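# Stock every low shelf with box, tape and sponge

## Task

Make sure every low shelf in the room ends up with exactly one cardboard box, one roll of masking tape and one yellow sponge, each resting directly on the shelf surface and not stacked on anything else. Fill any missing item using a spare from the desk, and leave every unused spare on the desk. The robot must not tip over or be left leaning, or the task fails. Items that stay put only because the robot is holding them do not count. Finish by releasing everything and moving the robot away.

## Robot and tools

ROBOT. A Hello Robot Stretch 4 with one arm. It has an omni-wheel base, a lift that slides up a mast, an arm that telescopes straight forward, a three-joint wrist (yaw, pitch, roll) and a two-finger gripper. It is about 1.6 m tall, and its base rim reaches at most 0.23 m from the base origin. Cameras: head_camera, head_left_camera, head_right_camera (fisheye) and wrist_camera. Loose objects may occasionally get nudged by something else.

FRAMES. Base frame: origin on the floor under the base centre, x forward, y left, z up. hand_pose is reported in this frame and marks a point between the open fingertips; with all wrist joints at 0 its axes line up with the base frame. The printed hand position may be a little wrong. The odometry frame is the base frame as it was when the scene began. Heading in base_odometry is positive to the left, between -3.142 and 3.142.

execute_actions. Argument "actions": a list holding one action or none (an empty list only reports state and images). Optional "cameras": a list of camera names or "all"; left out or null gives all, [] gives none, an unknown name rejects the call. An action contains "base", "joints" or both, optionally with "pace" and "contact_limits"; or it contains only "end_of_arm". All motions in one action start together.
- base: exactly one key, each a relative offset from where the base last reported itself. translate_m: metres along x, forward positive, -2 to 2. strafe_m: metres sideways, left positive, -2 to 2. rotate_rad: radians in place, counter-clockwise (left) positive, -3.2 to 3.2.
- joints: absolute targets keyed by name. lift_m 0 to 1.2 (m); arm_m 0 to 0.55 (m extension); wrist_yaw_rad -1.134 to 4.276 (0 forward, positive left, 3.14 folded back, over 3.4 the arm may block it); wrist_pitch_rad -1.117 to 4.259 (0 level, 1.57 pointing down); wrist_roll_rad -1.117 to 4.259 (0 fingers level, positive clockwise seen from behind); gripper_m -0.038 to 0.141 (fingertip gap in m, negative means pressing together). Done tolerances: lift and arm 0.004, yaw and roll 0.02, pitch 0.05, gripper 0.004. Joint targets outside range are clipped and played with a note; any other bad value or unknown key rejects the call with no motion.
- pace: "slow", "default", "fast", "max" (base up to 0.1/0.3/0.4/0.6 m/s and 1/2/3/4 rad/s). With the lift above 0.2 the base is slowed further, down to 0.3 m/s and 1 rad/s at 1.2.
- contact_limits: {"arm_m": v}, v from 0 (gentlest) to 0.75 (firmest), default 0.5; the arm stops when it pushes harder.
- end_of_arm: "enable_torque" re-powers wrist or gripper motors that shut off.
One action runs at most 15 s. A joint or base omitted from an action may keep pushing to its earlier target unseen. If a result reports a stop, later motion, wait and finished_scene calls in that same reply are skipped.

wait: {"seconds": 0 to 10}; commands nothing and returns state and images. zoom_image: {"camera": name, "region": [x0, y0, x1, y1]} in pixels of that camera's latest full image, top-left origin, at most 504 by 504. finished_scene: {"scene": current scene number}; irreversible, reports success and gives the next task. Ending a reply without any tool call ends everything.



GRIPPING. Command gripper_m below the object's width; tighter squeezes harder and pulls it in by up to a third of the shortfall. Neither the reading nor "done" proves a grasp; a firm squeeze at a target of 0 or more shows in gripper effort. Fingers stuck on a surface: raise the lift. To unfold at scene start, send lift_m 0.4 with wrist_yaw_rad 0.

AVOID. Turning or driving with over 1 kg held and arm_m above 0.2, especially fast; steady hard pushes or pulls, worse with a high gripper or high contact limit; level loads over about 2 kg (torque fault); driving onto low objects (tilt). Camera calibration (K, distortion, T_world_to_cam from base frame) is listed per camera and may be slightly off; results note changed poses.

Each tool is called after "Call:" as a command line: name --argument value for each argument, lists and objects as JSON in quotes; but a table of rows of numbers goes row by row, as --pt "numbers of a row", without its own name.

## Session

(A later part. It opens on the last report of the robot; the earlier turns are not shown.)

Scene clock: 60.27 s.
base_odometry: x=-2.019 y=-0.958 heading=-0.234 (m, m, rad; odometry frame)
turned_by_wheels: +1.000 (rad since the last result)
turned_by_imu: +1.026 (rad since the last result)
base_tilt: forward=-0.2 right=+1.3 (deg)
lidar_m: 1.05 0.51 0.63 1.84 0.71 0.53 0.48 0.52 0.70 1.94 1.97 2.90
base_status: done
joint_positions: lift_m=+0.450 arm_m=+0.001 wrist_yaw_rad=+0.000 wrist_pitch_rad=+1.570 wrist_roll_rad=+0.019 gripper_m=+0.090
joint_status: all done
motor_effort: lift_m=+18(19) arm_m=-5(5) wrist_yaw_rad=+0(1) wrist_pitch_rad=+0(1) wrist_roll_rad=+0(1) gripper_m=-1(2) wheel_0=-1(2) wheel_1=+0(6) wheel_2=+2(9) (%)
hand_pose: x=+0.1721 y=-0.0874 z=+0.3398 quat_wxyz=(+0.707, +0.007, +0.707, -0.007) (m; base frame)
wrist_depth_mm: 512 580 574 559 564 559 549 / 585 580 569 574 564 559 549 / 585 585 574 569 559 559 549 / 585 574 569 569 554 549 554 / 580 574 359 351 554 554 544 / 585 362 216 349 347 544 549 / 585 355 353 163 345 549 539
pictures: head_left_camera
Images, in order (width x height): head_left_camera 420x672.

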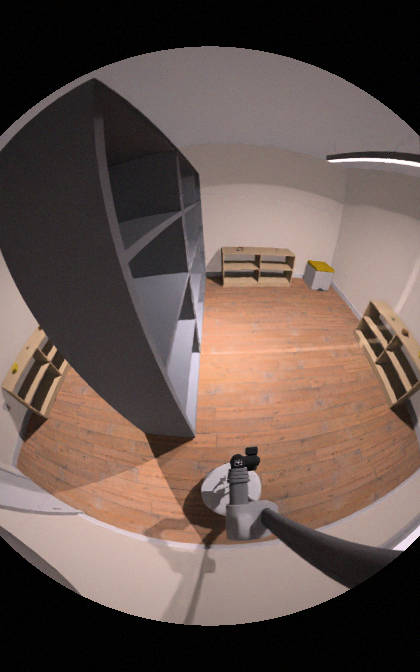

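Call:
execute_actions --actions '[{"base":{"strafe_m":1.3},"joints":{"lift_m":0.4},"pace":"max"}]' --cameras '[]'

Call:
execute_actions --actions '[{"base":{"rotate_rad":0.21},"pace":"max"}]' --cameras '["head_camera"]'

Scene clock: 64.63 s.
base_odometry: x=-1.718 y=+0.306 heading=-0.234 (m, m, rad; odometry frame)
turned_by_wheels: +0.000 (rad since the last result)
turned_by_imu: -0.001 (rad since the last result)
base_tilt: forward=-0.2 right=+1.3 (deg)
lidar_m: 2.30 1.04 0.81 1.13 0.66 0.49 0.44 0.51 0.72 2.03 0.71 0.82
base_status: done
joint_positions: lift_m=+0.400 arm_m=+0.001 wrist_yaw_rad=+0.000 wrist_pitch_rad=+1.570 wrist_roll_rad=+0.019 gripper_m=+0.090
joint_status: all done
motor_effort: lift_m=+19(18) arm_m=-5(5) wrist_yaw_rad=-1(1) wrist_pitch_rad=+0(1) wrist_roll_rad=+0(0) gripper_m=+1(1) wheel_0=+1(14) wheel_1=+0(13) wheel_2=+1(3) (%)
hand_pose: x=+0.1720 y=-0.0874 z=+0.2897 quat_wxyz=(+0.707, +0.007, +0.707, -0.007) (m; base frame)
wrist_depth_mm: 535 530 525 521 517 504 504 / 539 530 521 517 508 508 500 / 530 525 521 517 508 500 500 / 535 530 525 517 508 504 496 / 535 525 314 315 508 504 500 / 535 307 216 298 297 500 500 / 320 303 303 163 297 500 500
pictures: none
No camera images: the call's "cameras" was empty. Leave "cameras" out to get every camera's image.

Scene clock: 65.47 s.
base_odometry: x=-1.718 y=+0.306 heading=-0.023 (m, m, rad; odometry frame)
turned_by_wheels: +0.210 (rad since the last result)
turned_by_imu: +0.216 (rad since the last result)
base_tilt: forward=-0.2 right=+1.3 (deg)
lidar_m: 1.61 0.89 0.82 1.06 0.54 0.46 0.44 0.55 0.94 1.01 0.71 1.06
base_status: done
joint_positions: lift_m=+0.400 arm_m=+0.001 wrist_yaw_rad=+0.000 wrist_pitch_rad=+1.570 wrist_roll_rad=+0.019 gripper_m=+0.090
joint_status: not commanded
motor_effort: lift_m=+19(19) arm_m=-5(5) wrist_yaw_rad=+0(0) wrist_pitch_rad=+1(1) wrist_roll_rad=+0(0) gripper_m=-2(1) wheel_0=+1(12) wheel_1=+1(6) wheel_2=+1(10) (%)
hand_pose: x=+0.1720 y=-0.0874 z=+0.2897 quat_wxyz=(+0.707, +0.007, +0.707, -0.007) (m; base frame)
wrist_depth_mm: 535 525 521 517 512 504 508 / 535 525 521 517 508 504 500 / 535 530 521 517 517 504 500 / 535 525 521 517 512 496 500 / 530 530 315 314 508 500 500 / 535 309 216 300 297 500 496 / 317 307 301 163 297 504 496
pictures: head_camera
Images, in order (width x height): head_camera 420x560.

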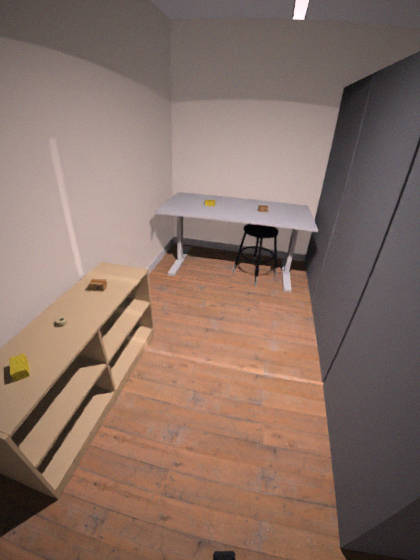

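Call:
execute_actions --actions '[{"base":{"translate_m":2.0},"joints":{"lift_m":1.0,"arm_m":0.45,"wrist_roll_rad":1.63,"gripper_m":0.12},"pace":"max"}]' --cameras '["head_camera","wrist_camera"]'

Scene clock: 71.07 s.
base_odometry: x=+0.281 y=+0.260 heading=-0.023 (m, m, rad; odometry frame)
turned_by_wheels: +0.000 (rad since the last result)
turned_by_imu: +0.004 (rad since the last result)
base_tilt: forward=-0.2 right=+1.3 (deg)
lidar_m: 0.46 0.53 0.67 0.67 0.48 0.57 2.43 1.22 1.01 0.98 0.55 0.45
base_status: done
joint_positions: lift_m=+1.000 arm_m=+0.449 wrist_yaw_rad=+0.000 wrist_pitch_rad=+1.570 wrist_roll_rad=+1.629 gripper_m=+0.120
joint_status: all done
motor_effort: lift_m=+20(24) arm_m=+5(8) wrist_yaw_rad=-1(1) wrist_pitch_rad=+0(1) wrist_roll_rad=+3(6) gripper_m=-1(5) wheel_0=-1(7) wheel_1=+0(9) wheel_2=+0(14) (%)
hand_pose: x=+0.6203 y=-0.0874 z=+0.8897 quat_wxyz=(+0.485, +0.515, +0.485, -0.514) (m; base frame)
wrist_depth_mm: 407 404 402 399 392 392 1060 / 404 402 402 399 394 389 1078 / 407 402 397 397 392 389 1098 / 407 407 397 392 389 389 866 / 407 399 397 394 389 866 866 / 404 375 216 392 392 210 878 / 399 399 394 153 387 723 1078
pictures: head_camera, wrist_camera
camera_calibration (this result's frames):
wrist_camera: T_world_to_cam=[[-0.995004, 0.0895876, -0.0440499, 0.673398], [0.0908792, 0.995461, -0.0282465, 0.12357], [0.0413194, -0.0321086, -0.99863, 1.08717], [0, 0, 0, 1]] pos_world=[0.613883, -0.14843, 1.11884]
Images, in order (width x height): head_camera 420x560, wrist_camera 616x392.

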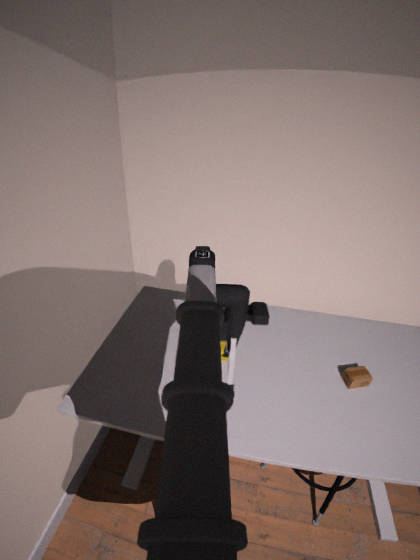

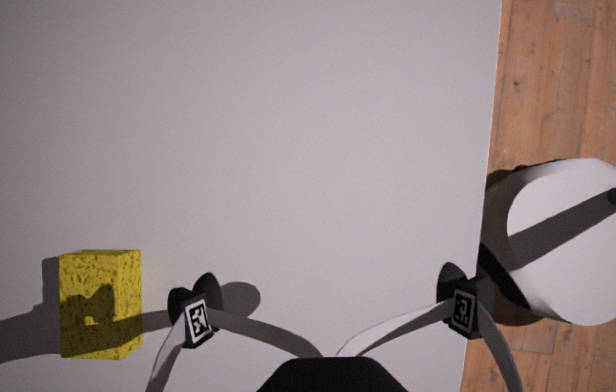

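Call:
execute_actions --actions '[{"base":{"translate_m":0.14},"joints":{"lift_m":0.93,"arm_m":0.542,"wrist_roll_rad":1.66,"gripper_m":0.10},"pace":"max"}]' --cameras '["wrist_camera"]'

Scene clock: 73.13 s.
base_odometry: x=+0.421 y=+0.257 heading=-0.023 (m, m, rad; odometry frame)
turned_by_wheels: +0.000 (rad since the last result)
turned_by_imu: +0.000 (rad since the last result)
base_tilt: forward=-0.2 right=+1.3 (deg)
lidar_m: 0.30 0.37 0.58 0.65 0.62 0.59 2.56 1.23 1.04 0.77 0.40 0.33
base_status: done
joint_positions: lift_m=+0.930 arm_m=+0.541 wrist_yaw_rad=+0.000 wrist_pitch_rad=+1.570 wrist_roll_rad=+1.659 gripper_m=+0.100
joint_status: all done
motor_effort: lift_m=+18(19) arm_m=+6(4) wrist_yaw_rad=-1(1) wrist_pitch_rad=-1(1) wrist_roll_rad=+3(2) gripper_m=-2(5) wheel_0=+0(6) wheel_1=-1(6) wheel_2=+1(9) (%)
hand_pose: x=+0.7122 y=-0.0874 z=+0.8198 quat_wxyz=(+0.478, +0.522, +0.477, -0.521) (m; base frame)
wrist_depth_mm: 336 332 329 325 324 319 319 / 334 332 330 324 324 320 319 / 332 329 327 325 322 319 317 / 334 329 325 324 322 319 315 / 330 329 325 304 320 319 317 / 332 329 215 279 276 315 314 / 330 327 322 163 317 315 314
pictures: wrist_camera
camera_calibration (this result's frames):
wrist_camera: T_world_to_cam=[[-0.991876, 0.119422, -0.0438289, 0.761954], [0.120719, 0.992285, -0.0282424, 0.0917125], [0.040118, -0.033304, -0.99864, 1.01435], [0, 0, 0, 1]] pos_world=[0.703999, -0.148217, 1.04896]
Images, in order (width x height): wrist_camera 616x392.

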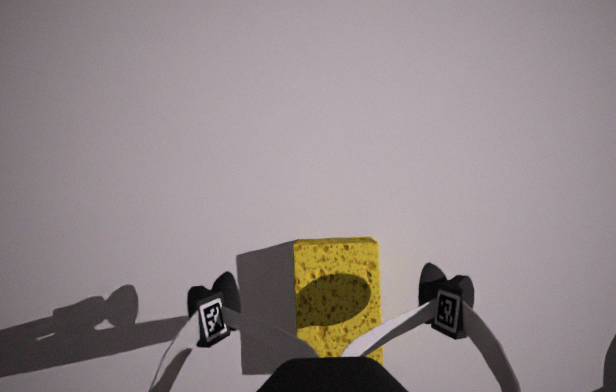

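Call:
execute_actions --actions '[{"base":{"strafe_m":0.03},"joints":{"lift_m":0.861,"arm_m":0.539},"pace":"fast"}]' --cameras '["wrist_camera"]'

Call:
execute_actions --actions '[{"joints":{"gripper_m":0.025}}]' --cameras '["wrist_camera"]'

Scene clock: 74.43 s.
base_odometry: x=+0.422 y=+0.287 heading=-0.023 (m, m, rad; odometry frame)
turned_by_wheels: +0.000 (rad since the last result)
turned_by_imu: +0.000 (rad since the last result)
base_tilt: forward=-0.2 right=+1.3 (deg)
lidar_m: 0.30 0.37 0.61 0.62 0.63 0.58 2.55 1.30 1.08 0.75 0.40 0.30
base_status: done
joint_positions: lift_m=+0.861 arm_m=+0.540 wrist_yaw_rad=+0.000 wrist_pitch_rad=+1.570 wrist_roll_rad=+1.659 gripper_m=+0.100
joint_status: all done
motor_effort: lift_m=+17(18) arm_m=-6(4) wrist_yaw_rad=-1(1) wrist_pitch_rad=+2(0) wrist_roll_rad=+2(2) gripper_m=+0(1) wheel_0=+0(10) wheel_1=+1(7) wheel_2=+1(2) (%)
hand_pose: x=+0.7111 y=-0.0874 z=+0.7509 quat_wxyz=(+0.478, +0.522, +0.477, -0.521) (m; base frame)
wrist_depth_mm: 264 263 259 256 254 253 252 / 264 260 258 257 253 252 250 / 263 260 259 256 253 251 249 / 264 259 256 254 252 250 249 / 262 259 257 209 251 250 248 / 259 258 217 209 208 248 248 / 259 257 254 163 250 248 247
pictures: wrist_camera
camera_calibration (this result's frames):
wrist_camera: T_world_to_cam=[[-0.991866, 0.119503, -0.0438289, 0.75789], [0.120801, 0.992275, -0.0282424, 0.0898354], [0.0401152, -0.0333073, -0.99864, 0.945603], [0, 0, 0, 1]] pos_world=[0.70294, -0.148216, 0.980071]
Images, in order (width x height): wrist_camera 616x392.

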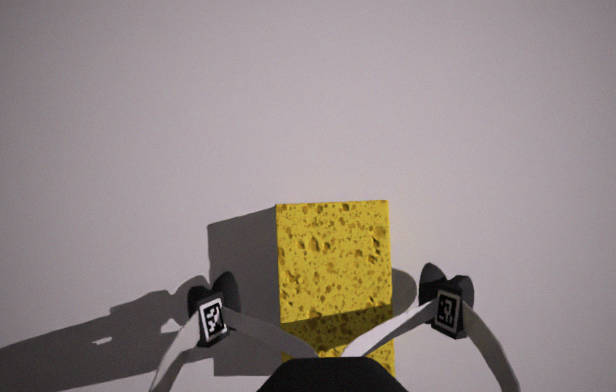

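Scene clock: 76.00 s.
base_odometry: x=+0.422 y=+0.287 heading=-0.023 (m, m, rad; odometry frame)
turned_by_wheels: +0.000 (rad since the last result)
turned_by_imu: +0.000 (rad since the last result)
base_tilt: forward=-0.2 right=+1.3 (deg)
lidar_m: 0.31 0.36 0.59 0.61 0.59 0.57 2.56 1.28 1.05 0.77 0.41 0.32
base_status: not commanded
joint_positions: lift_m=+0.861 arm_m=+0.540 wrist_yaw_rad=+0.000 wrist_pitch_rad=+1.570 wrist_roll_rad=+1.659 gripper_m=+0.025
joint_status: all done
motor_effort: lift_m=+17(17) arm_m=-6(5) wrist_yaw_rad=-1(1) wrist_pitch_rad=+0(0) wrist_roll_rad=+3(2) gripper_m=-17(20) wheel_0=+0(0) wheel_1=+1(1) wheel_2=+1(1) (%)
hand_pose: x=+0.7111 y=-0.0874 z=+0.7509 quat_wxyz=(+0.478, +0.522, +0.477, -0.521) (m; base frame)
wrist_depth_mm: 264 260 259 258 255 252 251 / 263 260 258 256 254 251 251 / 264 260 258 256 254 251 250 / 262 259 258 254 252 250 250 / 262 258 256 199 251 250 248 / 259 257 211 198 196 248 247 / 260 257 253 197 250 247 247
pictures: wrist_camera
camera_calibration (this result's frames):
wrist_camera: T_world_to_cam=[[-0.991866, 0.119503, -0.0438289, 0.757889], [0.120801, 0.992275, -0.0282424, 0.0898356], [0.0401152, -0.0333073, -0.99864, 0.945603], [0, 0, 0, 1]] pos_world=[0.702939, -0.148216, 0.980071]
Images, in order (width x height): wrist_camera 616x392.

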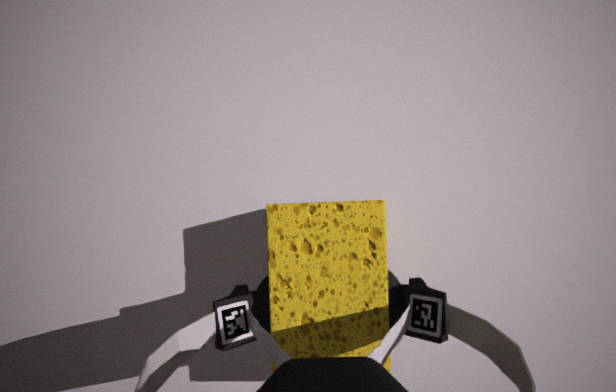

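Call:
execute_actions --actions '[{"base":{"translate_m":-2.0},"joints":{"lift_m":0.885,"arm_m":0.0},"pace":"max"}]' --cameras '[]'

Call:
execute_actions --actions '[{"base":{"rotate_rad":-0.33},"joints":{"lift_m":0.5},"pace":"max"}]' --cameras '["head_right_camera","wrist_camera"]'

Scene clock: 82.90 s.
base_odometry: x=-1.578 y=+0.333 heading=-0.023 (m, m, rad; odometry frame)
turned_by_wheels: +0.000 (rad since the last result)
turned_by_imu: -0.005 (rad since the last result)
base_tilt: forward=-0.2 right=+1.3 (deg)
lidar_m: 1.45 0.82 0.71 1.08 0.72 0.58 0.58 0.70 1.19 0.71 0.71 1.18
base_status: done
joint_positions: lift_m=+0.885 arm_m=+0.001 wrist_yaw_rad=+0.000 wrist_pitch_rad=+1.570 wrist_roll_rad=+1.660 gripper_m=+0.025
joint_status: all done
motor_effort: lift_m=+21(22) arm_m=-5(9) wrist_yaw_rad=+0(2) wrist_pitch_rad=+0(0) wrist_roll_rad=+1(2) gripper_m=-20(16) wheel_0=-1(6) wheel_1=-1(6) wheel_2=-2(10) (%)
hand_pose: x=+0.1720 y=-0.0874 z=+0.7746 quat_wxyz=(+0.477, +0.522, +0.477, -0.522) (m; base frame)
wrist_depth_mm: 1042 1008 1025 1008 1008 991 976 / 1042 1025 1025 991 1008 991 976 / 1025 1008 1008 1008 1008 991 976 / 1008 1025 991 1008 778 788 459 / 1008 1008 976 198 778 778 991 / 1025 1025 212 197 196 768 960 / 1025 991 991 196 768 778 976
pictures: none
No camera images: the call's "cameras" was empty. Leave "cameras" out to get every camera's image.

Scene clock: 84.47 s.
base_odometry: x=-1.578 y=+0.333 heading=-0.353 (m, m, rad; odometry frame)
turned_by_wheels: -0.330 (rad since the last result)
turned_by_imu: -0.339 (rad since the last result)
base_tilt: forward=-0.2 right=+1.3 (deg)
lidar_m: 1.75 1.10 0.74 0.74 0.96 0.66 0.57 0.59 0.81 1.79 0.69 0.80
base_status: done
joint_positions: lift_m=+0.500 arm_m=+0.001 wrist_yaw_rad=+0.000 wrist_pitch_rad=+1.570 wrist_roll_rad=+1.660 gripper_m=+0.025
joint_status: all done
motor_effort: lift_m=+18(20) arm_m=-5(5) wrist_yaw_rad=+0(0) wrist_pitch_rad=+0(2) wrist_roll_rad=+1(1) gripper_m=-17(18) wheel_0=+1(5) wheel_1=+0(4) wheel_2=+0(5) (%)
hand_pose: x=+0.1721 y=-0.0874 z=+0.3898 quat_wxyz=(+0.477, +0.522, +0.477, -0.522) (m; base frame)
wrist_depth_mm: 634 634 621 621 621 603 603 / 634 634 615 621 615 603 603 / 634 634 621 615 603 404 603 / 634 627 621 609 399 397 392 / 634 627 621 199 397 392 389 / 634 634 211 198 196 387 389 / 621 621 621 197 392 389 387
pictures: head_right_camera, wrist_camera
camera_calibration (this result's frames):
wrist_camera: T_world_to_cam=[[-0.991834, 0.119783, -0.0437891, 0.207398], [0.12108, 0.992241, -0.028247, 0.144706], [0.0400658, -0.0333184, -0.998641, 0.606626], [0, 0, 0, 1]] pos_world=[0.163878, -0.148214, 0.618971]
Images, in order (width x height): head_right_camera 420x672, wrist_camera 616x392.

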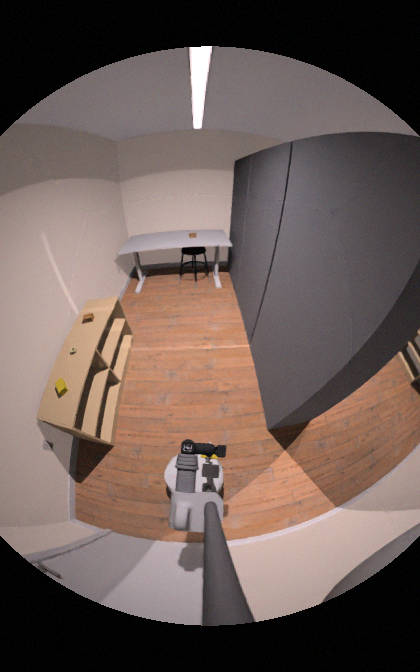

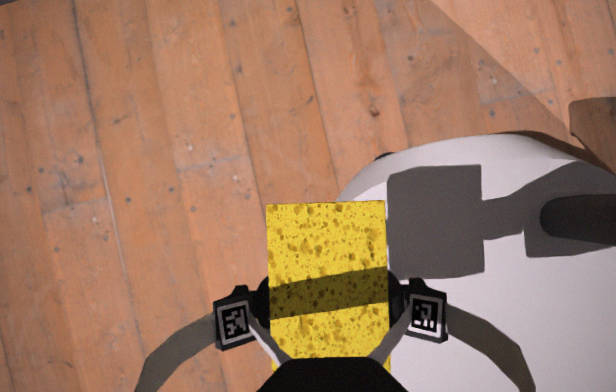

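Call:
execute_actions --actions '[{"base":{"strafe_m":-1.5},"joints":{"lift_m":0.42},"pace":"max"}]' --cameras '["head_camera"]'

Call:
execute_actions --actions '[{"base":{"translate_m":2.0},"joints":{"lift_m":0.82,"arm_m":0.4},"pace":"max"}]' --cameras '["head_camera"]'

Scene clock: 88.97 s.
base_odometry: x=-2.096 y=-1.074 heading=-0.353 (m, m, rad; odometry frame)
turned_by_wheels: +0.000 (rad since the last result)
turned_by_imu: -0.002 (rad since the last result)
base_tilt: forward=-0.2 right=+1.4 (deg)
lidar_m: 2.78 0.66 0.64 2.21 0.74 0.46 0.45 0.46 0.56 1.23 1.80 2.33
base_status: done
joint_positions: lift_m=+0.420 arm_m=+0.001 wrist_yaw_rad=+0.000 wrist_pitch_rad=+1.570 wrist_roll_rad=+1.660 gripper_m=+0.025
joint_status: all done
motor_effort: lift_m=+20(19) arm_m=-5(5) wrist_yaw_rad=+0(0) wrist_pitch_rad=-1(0) wrist_roll_rad=+2(2) gripper_m=-19(17) wheel_0=-2(6) wheel_1=+0(12) wheel_2=+1(2) (%)
hand_pose: x=+0.1721 y=-0.0874 z=+0.3097 quat_wxyz=(+0.477, +0.522, +0.477, -0.522) (m; base frame)
wrist_depth_mm: 554 554 544 539 539 530 530 / 554 549 549 535 530 535 525 / 549 544 544 535 525 320 319 / 554 539 539 530 317 315 312 / 544 539 539 198 315 314 312 / 549 544 211 198 195 312 312 / 549 539 539 197 314 312 310
pictures: head_camera
Images, in order (width x height): head_camera 420x560.

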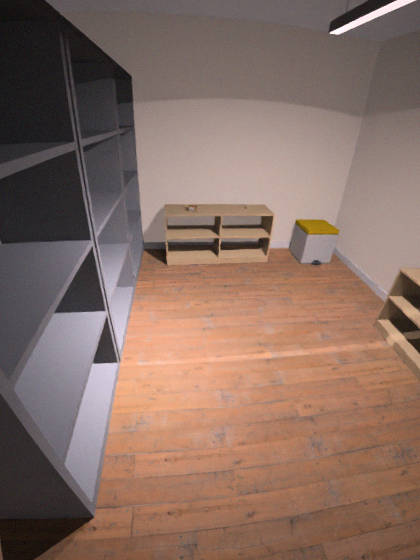

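Scene clock: 94.27 s.
base_odometry: x=-0.220 y=-1.766 heading=-0.353 (m, m, rad; odometry frame)
turned_by_wheels: +0.000 (rad since the last result)
turned_by_imu: +0.004 (rad since the last result)
base_tilt: forward=-0.2 right=+1.3 (deg)
lidar_m: 0.82 0.84 0.64 0.60 0.60 0.80 2.47 2.51 1.71 1.59 1.53 0.94
base_status: done
joint_positions: lift_m=+0.820 arm_m=+0.399 wrist_yaw_rad=+0.000 wrist_pitch_rad=+1.570 wrist_roll_rad=+1.660 gripper_m=+0.025
joint_status: all done
motor_effort: lift_m=+20(24) arm_m=+5(6) wrist_yaw_rad=-1(1) wrist_pitch_rad=+1(1) wrist_roll_rad=+2(1) gripper_m=-15(18) wheel_0=-2(5) wheel_1=+1(4) wheel_2=+0(11) (%)
hand_pose: x=+0.5703 y=-0.0874 z=+0.7097 quat_wxyz=(+0.478, +0.522, +0.477, -0.521) (m; base frame)
wrist_depth_mm: 609 878 976 917 931 946 931 / 609 878 946 931 931 904 917 / 603 866 931 931 931 917 917 / 530 741 931 931 917 917 707 / 597 597 946 199 917 904 699 / 597 603 211 198 196 904 715 / 597 591 854 197 917 917 904
pictures: head_camera
Images, in order (width x height): head_camera 420x560.

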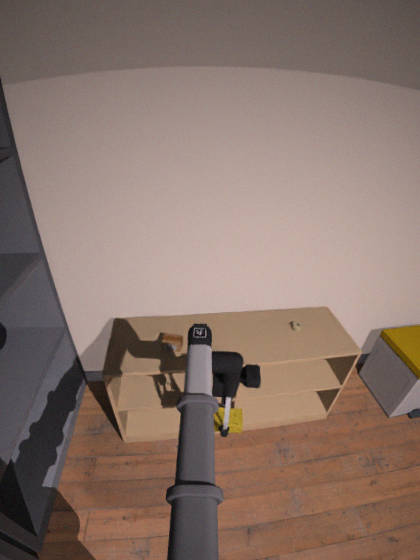

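Call:
execute_actions --actions '[{"base":{"translate_m":0.28},"joints":{"lift_m":0.78,"arm_m":0.55,"wrist_roll_rad":1.5},"pace":"max"}]' --cameras '["head_camera","wrist_camera"]'

Scene clock: 96.60 s.
base_odometry: x=+0.043 y=-1.863 heading=-0.353 (m, m, rad; odometry frame)
turned_by_wheels: +0.000 (rad since the last result)
turned_by_imu: +0.000 (rad since the last result)
base_tilt: forward=-0.2 right=+1.3 (deg)
lidar_m: 0.55 0.55 0.69 0.63 0.65 0.85 1.88 2.80 1.66 1.76 0.96 0.62
base_status: done
joint_positions: lift_m=+0.780 arm_m=+0.548 wrist_yaw_rad=+0.000 wrist_pitch_rad=+1.570 wrist_roll_rad=+1.501 gripper_m=+0.025
joint_status: all done
motor_effort: lift_m=+19(19) arm_m=+5(4) wrist_yaw_rad=+0(1) wrist_pitch_rad=+1(1) wrist_roll_rad=-1(3) gripper_m=-21(17) wheel_0=+0(12) wheel_1=-1(5) wheel_2=+2(12) (%)
hand_pose: x=+0.7195 y=-0.0874 z=+0.6698 quat_wxyz=(+0.517, +0.482, +0.517, -0.482) (m; base frame)
wrist_depth_mm: 296 291 287 286 282 891 854 / 294 291 289 286 282 878 878 / 291 290 286 285 281 281 866 / 291 289 286 285 281 281 854 / 290 287 285 198 278 278 831 / 290 287 211 198 196 277 809 / 290 286 283 197 279 276 866
pictures: head_camera, wrist_camera
camera_calibration (this result's frames):
wrist_camera: T_world_to_cam=[[-0.998276, -0.0390563, -0.0438245, 0.75343], [-0.0378345, 0.998881, -0.0283701, 0.201336], [0.0448835, -0.0266631, -0.998636, 0.861381], [0, 0, 0, 1]] pos_world=[0.721087, -0.148717, 0.898937]
Images, in order (width x height): head_camera 420x560, wrist_camera 616x392.

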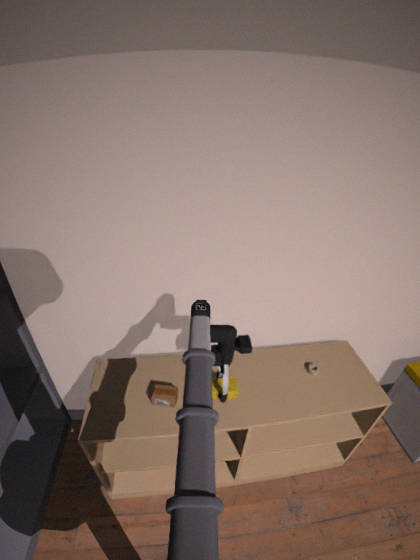

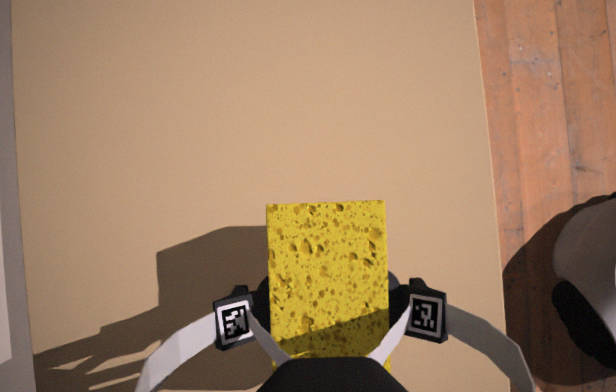

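Call:
execute_actions --actions '[{"joints":{"lift_m":0.75},"pace":"fast"}]' --cameras '[]'

Call:
execute_actions --actions '[{"joints":{"gripper_m":0.095}}]' --cameras '[]'

Call:
execute_actions --actions '[{"joints":{"lift_m":0.83},"pace":"max"}]' --cameras '["wrist_camera"]'

Call:
execute_actions --actions '[{"base":{"translate_m":-0.25},"joints":{"arm_m":0.0},"pace":"max"}]' --cameras '["head_camera","head_right_camera"]'

Scene clock: 97.70 s.
base_odometry: x=+0.043 y=-1.863 heading=-0.353 (m, m, rad; odometry frame)
turned_by_wheels: +0.000 (rad since the last result)
turned_by_imu: +0.000 (rad since the last result)
base_tilt: forward=-0.2 right=+1.3 (deg)
lidar_m: 0.54 0.57 0.68 0.64 0.65 0.84 1.88 2.83 1.68 1.75 0.97 0.62
base_status: not commanded
joint_positions: lift_m=+0.750 arm_m=+0.548 wrist_yaw_rad=+0.000 wrist_pitch_rad=+1.570 wrist_roll_rad=+1.501 gripper_m=+0.025
joint_status: all done
motor_effort: lift_m=+17(18) arm_m=+5(5) wrist_yaw_rad=-1(1) wrist_pitch_rad=+0(0) wrist_roll_rad=-1(0) gripper_m=-19(17) wheel_0=+1(1) wheel_1=-1(1) wheel_2=+2(2) (%)
hand_pose: x=+0.7196 y=-0.0874 z=+0.6399 quat_wxyz=(+0.517, +0.482, +0.517, -0.482) (m; base frame)
wrist_depth_mm: 263 260 259 255 254 253 866 / 262 258 257 256 253 251 842 / 262 258 257 254 253 251 842 / 260 258 256 254 251 250 842 / 259 256 256 198 250 249 842 / 257 256 212 198 196 247 842 / 259 256 253 197 249 248 842
pictures: none
No camera images: the call's "cameras" was empty. Leave "cameras" out to get every camera's image.

Scene clock: 99.20 s.
base_odometry: x=+0.043 y=-1.863 heading=-0.353 (m, m, rad; odometry frame)
turned_by_wheels: +0.000 (rad since the last result)
turned_by_imu: +0.000 (rad since the last result)
base_tilt: forward=-0.2 right=+1.3 (deg)
lidar_m: 0.54 0.57 0.70 0.62 0.65 0.87 1.86 2.82 1.68 1.74 0.95 0.62
base_status: not commanded
joint_positions: lift_m=+0.750 arm_m=+0.548 wrist_yaw_rad=+0.000 wrist_pitch_rad=+1.570 wrist_roll_rad=+1.501 gripper_m=+0.095
joint_status: all done
motor_effort: lift_m=+17(17) arm_m=+5(5) wrist_yaw_rad=+0(0) wrist_pitch_rad=+1(0) wrist_roll_rad=-1(1) gripper_m=+1(18) wheel_0=+1(1) wheel_1=-2(1) wheel_2=+2(2) (%)
hand_pose: x=+0.7196 y=-0.0874 z=+0.6399 quat_wxyz=(+0.517, +0.482, +0.517, -0.482) (m; base frame)
wrist_depth_mm: 264 260 258 257 253 253 831 / 262 259 258 254 254 251 842 / 262 258 257 255 251 251 842 / 262 258 256 253 251 250 842 / 259 257 256 208 250 250 842 / 259 258 216 208 206 246 842 / 258 257 254 163 249 247 831
pictures: none
No camera images: the call's "cameras" was empty. Leave "cameras" out to get every camera's image.

Scene clock: 100.07 s.
base_odometry: x=+0.043 y=-1.863 heading=-0.353 (m, m, rad; odometry frame)
turned_by_wheels: +0.000 (rad since the last result)
turned_by_imu: +0.000 (rad since the last result)
base_tilt: forward=-0.2 right=+1.3 (deg)
lidar_m: 0.52 0.57 0.70 0.62 0.65 0.85 1.88 2.80 1.68 1.76 0.95 0.63
base_status: not commanded
joint_positions: lift_m=+0.830 arm_m=+0.548 wrist_yaw_rad=+0.000 wrist_pitch_rad=+1.570 wrist_roll_rad=+1.501 gripper_m=+0.095
joint_status: all done
motor_effort: lift_m=+20(24) arm_m=+5(6) wrist_yaw_rad=-1(1) wrist_pitch_rad=+1(0) wrist_roll_rad=-1(1) gripper_m=-2(1) wheel_0=+1(1) wheel_1=-1(1) wheel_2=+2(2) (%)
hand_pose: x=+0.7196 y=-0.0874 z=+0.7197 quat_wxyz=(+0.517, +0.482, +0.517, -0.482) (m; base frame)
wrist_depth_mm: 362 343 340 336 334 946 917 / 359 340 340 334 334 917 931 / 370 338 336 334 330 917 931 / 377 340 334 334 330 917 904 / 370 340 336 289 332 917 809 / 375 340 215 287 286 917 820 / 377 338 334 163 329 327 917
pictures: wrist_camera
camera_calibration (this result's frames):
wrist_camera: T_world_to_cam=[[-0.998276, -0.0390479, -0.0438244, 0.755623], [-0.0378261, 0.998882, -0.0283701, 0.202745], [0.0448832, -0.0266634, -0.998636, 0.911199], [0, 0, 0, 1]] pos_world=[0.721092, -0.148717, 0.948823]
Images, in order (width x height): wrist_camera 616x392.

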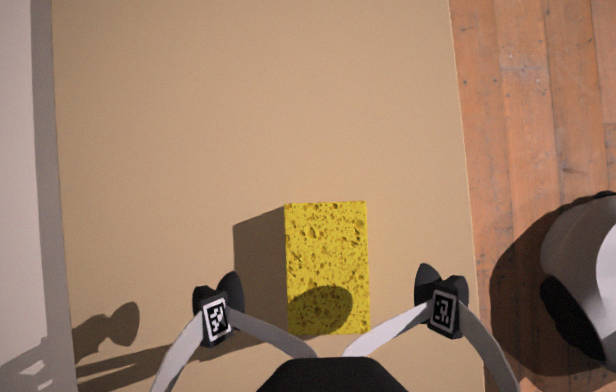

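Scene clock: 102.13 s.
base_odometry: x=-0.192 y=-1.777 heading=-0.353 (m, m, rad; odometry frame)
turned_by_wheels: +0.000 (rad since the last result)
turned_by_imu: +0.000 (rad since the last result)
base_tilt: forward=-0.2 right=+1.3 (deg)
lidar_m: 0.80 0.81 0.67 0.61 0.63 0.81 2.50 2.54 1.69 1.58 1.55 0.88
base_status: done
joint_positions: lift_m=+0.830 arm_m=+0.001 wrist_yaw_rad=+0.000 wrist_pitch_rad=+1.570 wrist_roll_rad=+1.500 gripper_m=+0.095
joint_status: all done
motor_effort: lift_m=+20(20) arm_m=-6(5) wrist_yaw_rad=+1(1) wrist_pitch_rad=-1(1) wrist_roll_rad=+0(0) gripper_m=-1(2) wheel_0=-1(4) wheel_1=+2(7) wheel_2=+0(12) (%)
hand_pose: x=+0.1720 y=-0.0874 z=+0.7197 quat_wxyz=(+0.517, +0.482, +0.517, -0.482) (m; base frame)
wrist_depth_mm: 946 946 946 960 946 931 917 / 946 976 960 946 960 917 917 / 931 976 931 946 946 931 904 / 931 976 960 960 732 946 917 / 891 960 960 759 723 707 389 / 891 960 216 741 723 723 917 / 878 946 946 163 723 715 931
pictures: head_camera, head_right_camera
Images, in order (width x height): head_camera 420x560, head_right_camera 420x672.

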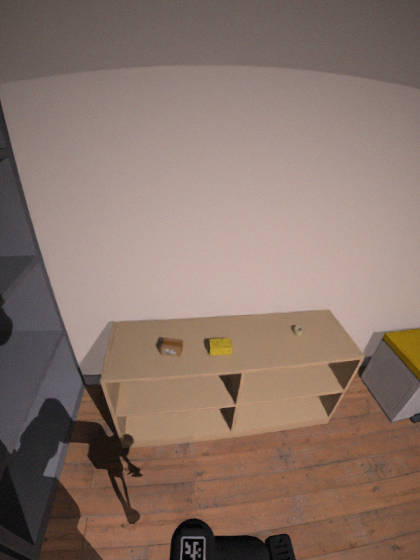

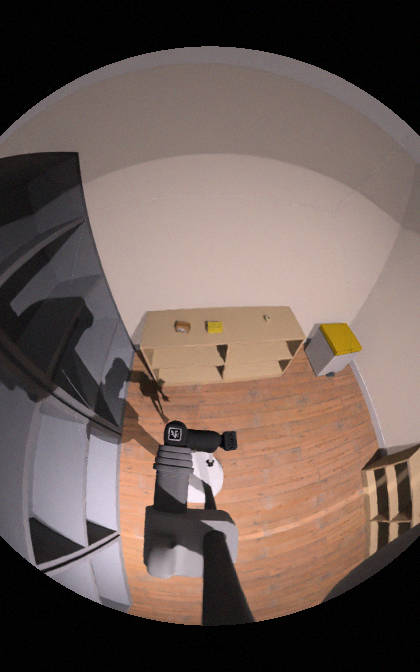

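Quick check on the second shelf.

Call:
execute_actions --actions '[{"base":{"rotate_rad":-1.2},"pace":"max"}]' --cameras '["head_right_camera"]'

Scene clock: 104.03 s.
base_odometry: x=-0.192 y=-1.777 heading=-1.553 (m, m, rad; odometry frame)
turned_by_wheels: -1.200 (rad since the last result)
turned_by_imu: -1.232 (rad since the last result)
base_tilt: forward=-0.2 right=+1.3 (deg)
lidar_m: 1.57 0.96 0.80 0.80 0.73 0.61 0.59 0.73 1.27 2.49 1.80 1.60
base_status: done
joint_positions: lift_m=+0.830 arm_m=+0.001 wrist_yaw_rad=+0.000 wrist_pitch_rad=+1.570 wrist_roll_rad=+1.500 gripper_m=+0.095
joint_status: not commanded
motor_effort: lift_m=+20(20) arm_m=-5(5) wrist_yaw_rad=+0(1) wrist_pitch_rad=-1(1) wrist_roll_rad=+0(0) gripper_m=+0(0) wheel_0=-1(6) wheel_1=+1(9) wheel_2=+1(7) (%)
hand_pose: x=+0.1720 y=-0.0874 z=+0.7197 quat_wxyz=(+0.517, +0.482, +0.517, -0.482) (m; base frame)
wrist_depth_mm: 976 976 960 946 931 931 931 / 976 976 960 946 931 946 931 / 976 960 960 931 946 946 917 / 976 960 976 946 723 917 917 / 976 960 960 768 715 707 394 / 976 960 216 759 723 715 904 / 991 946 931 163 715 723 891
pictures: head_right_camera
Images, in order (width x height): head_right_camera 420x672.

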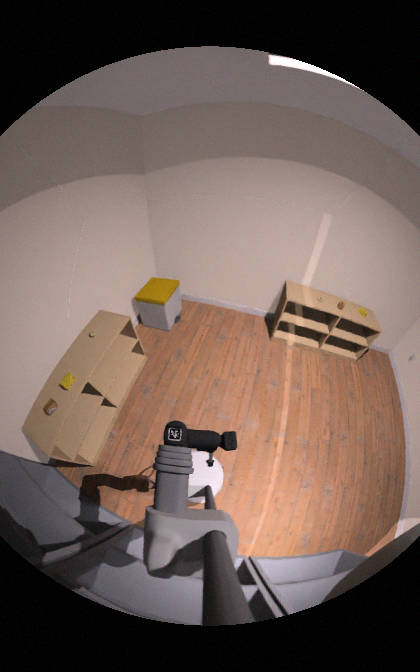

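Call:
finished_scene --scene 1

The scene is finished: the task was done.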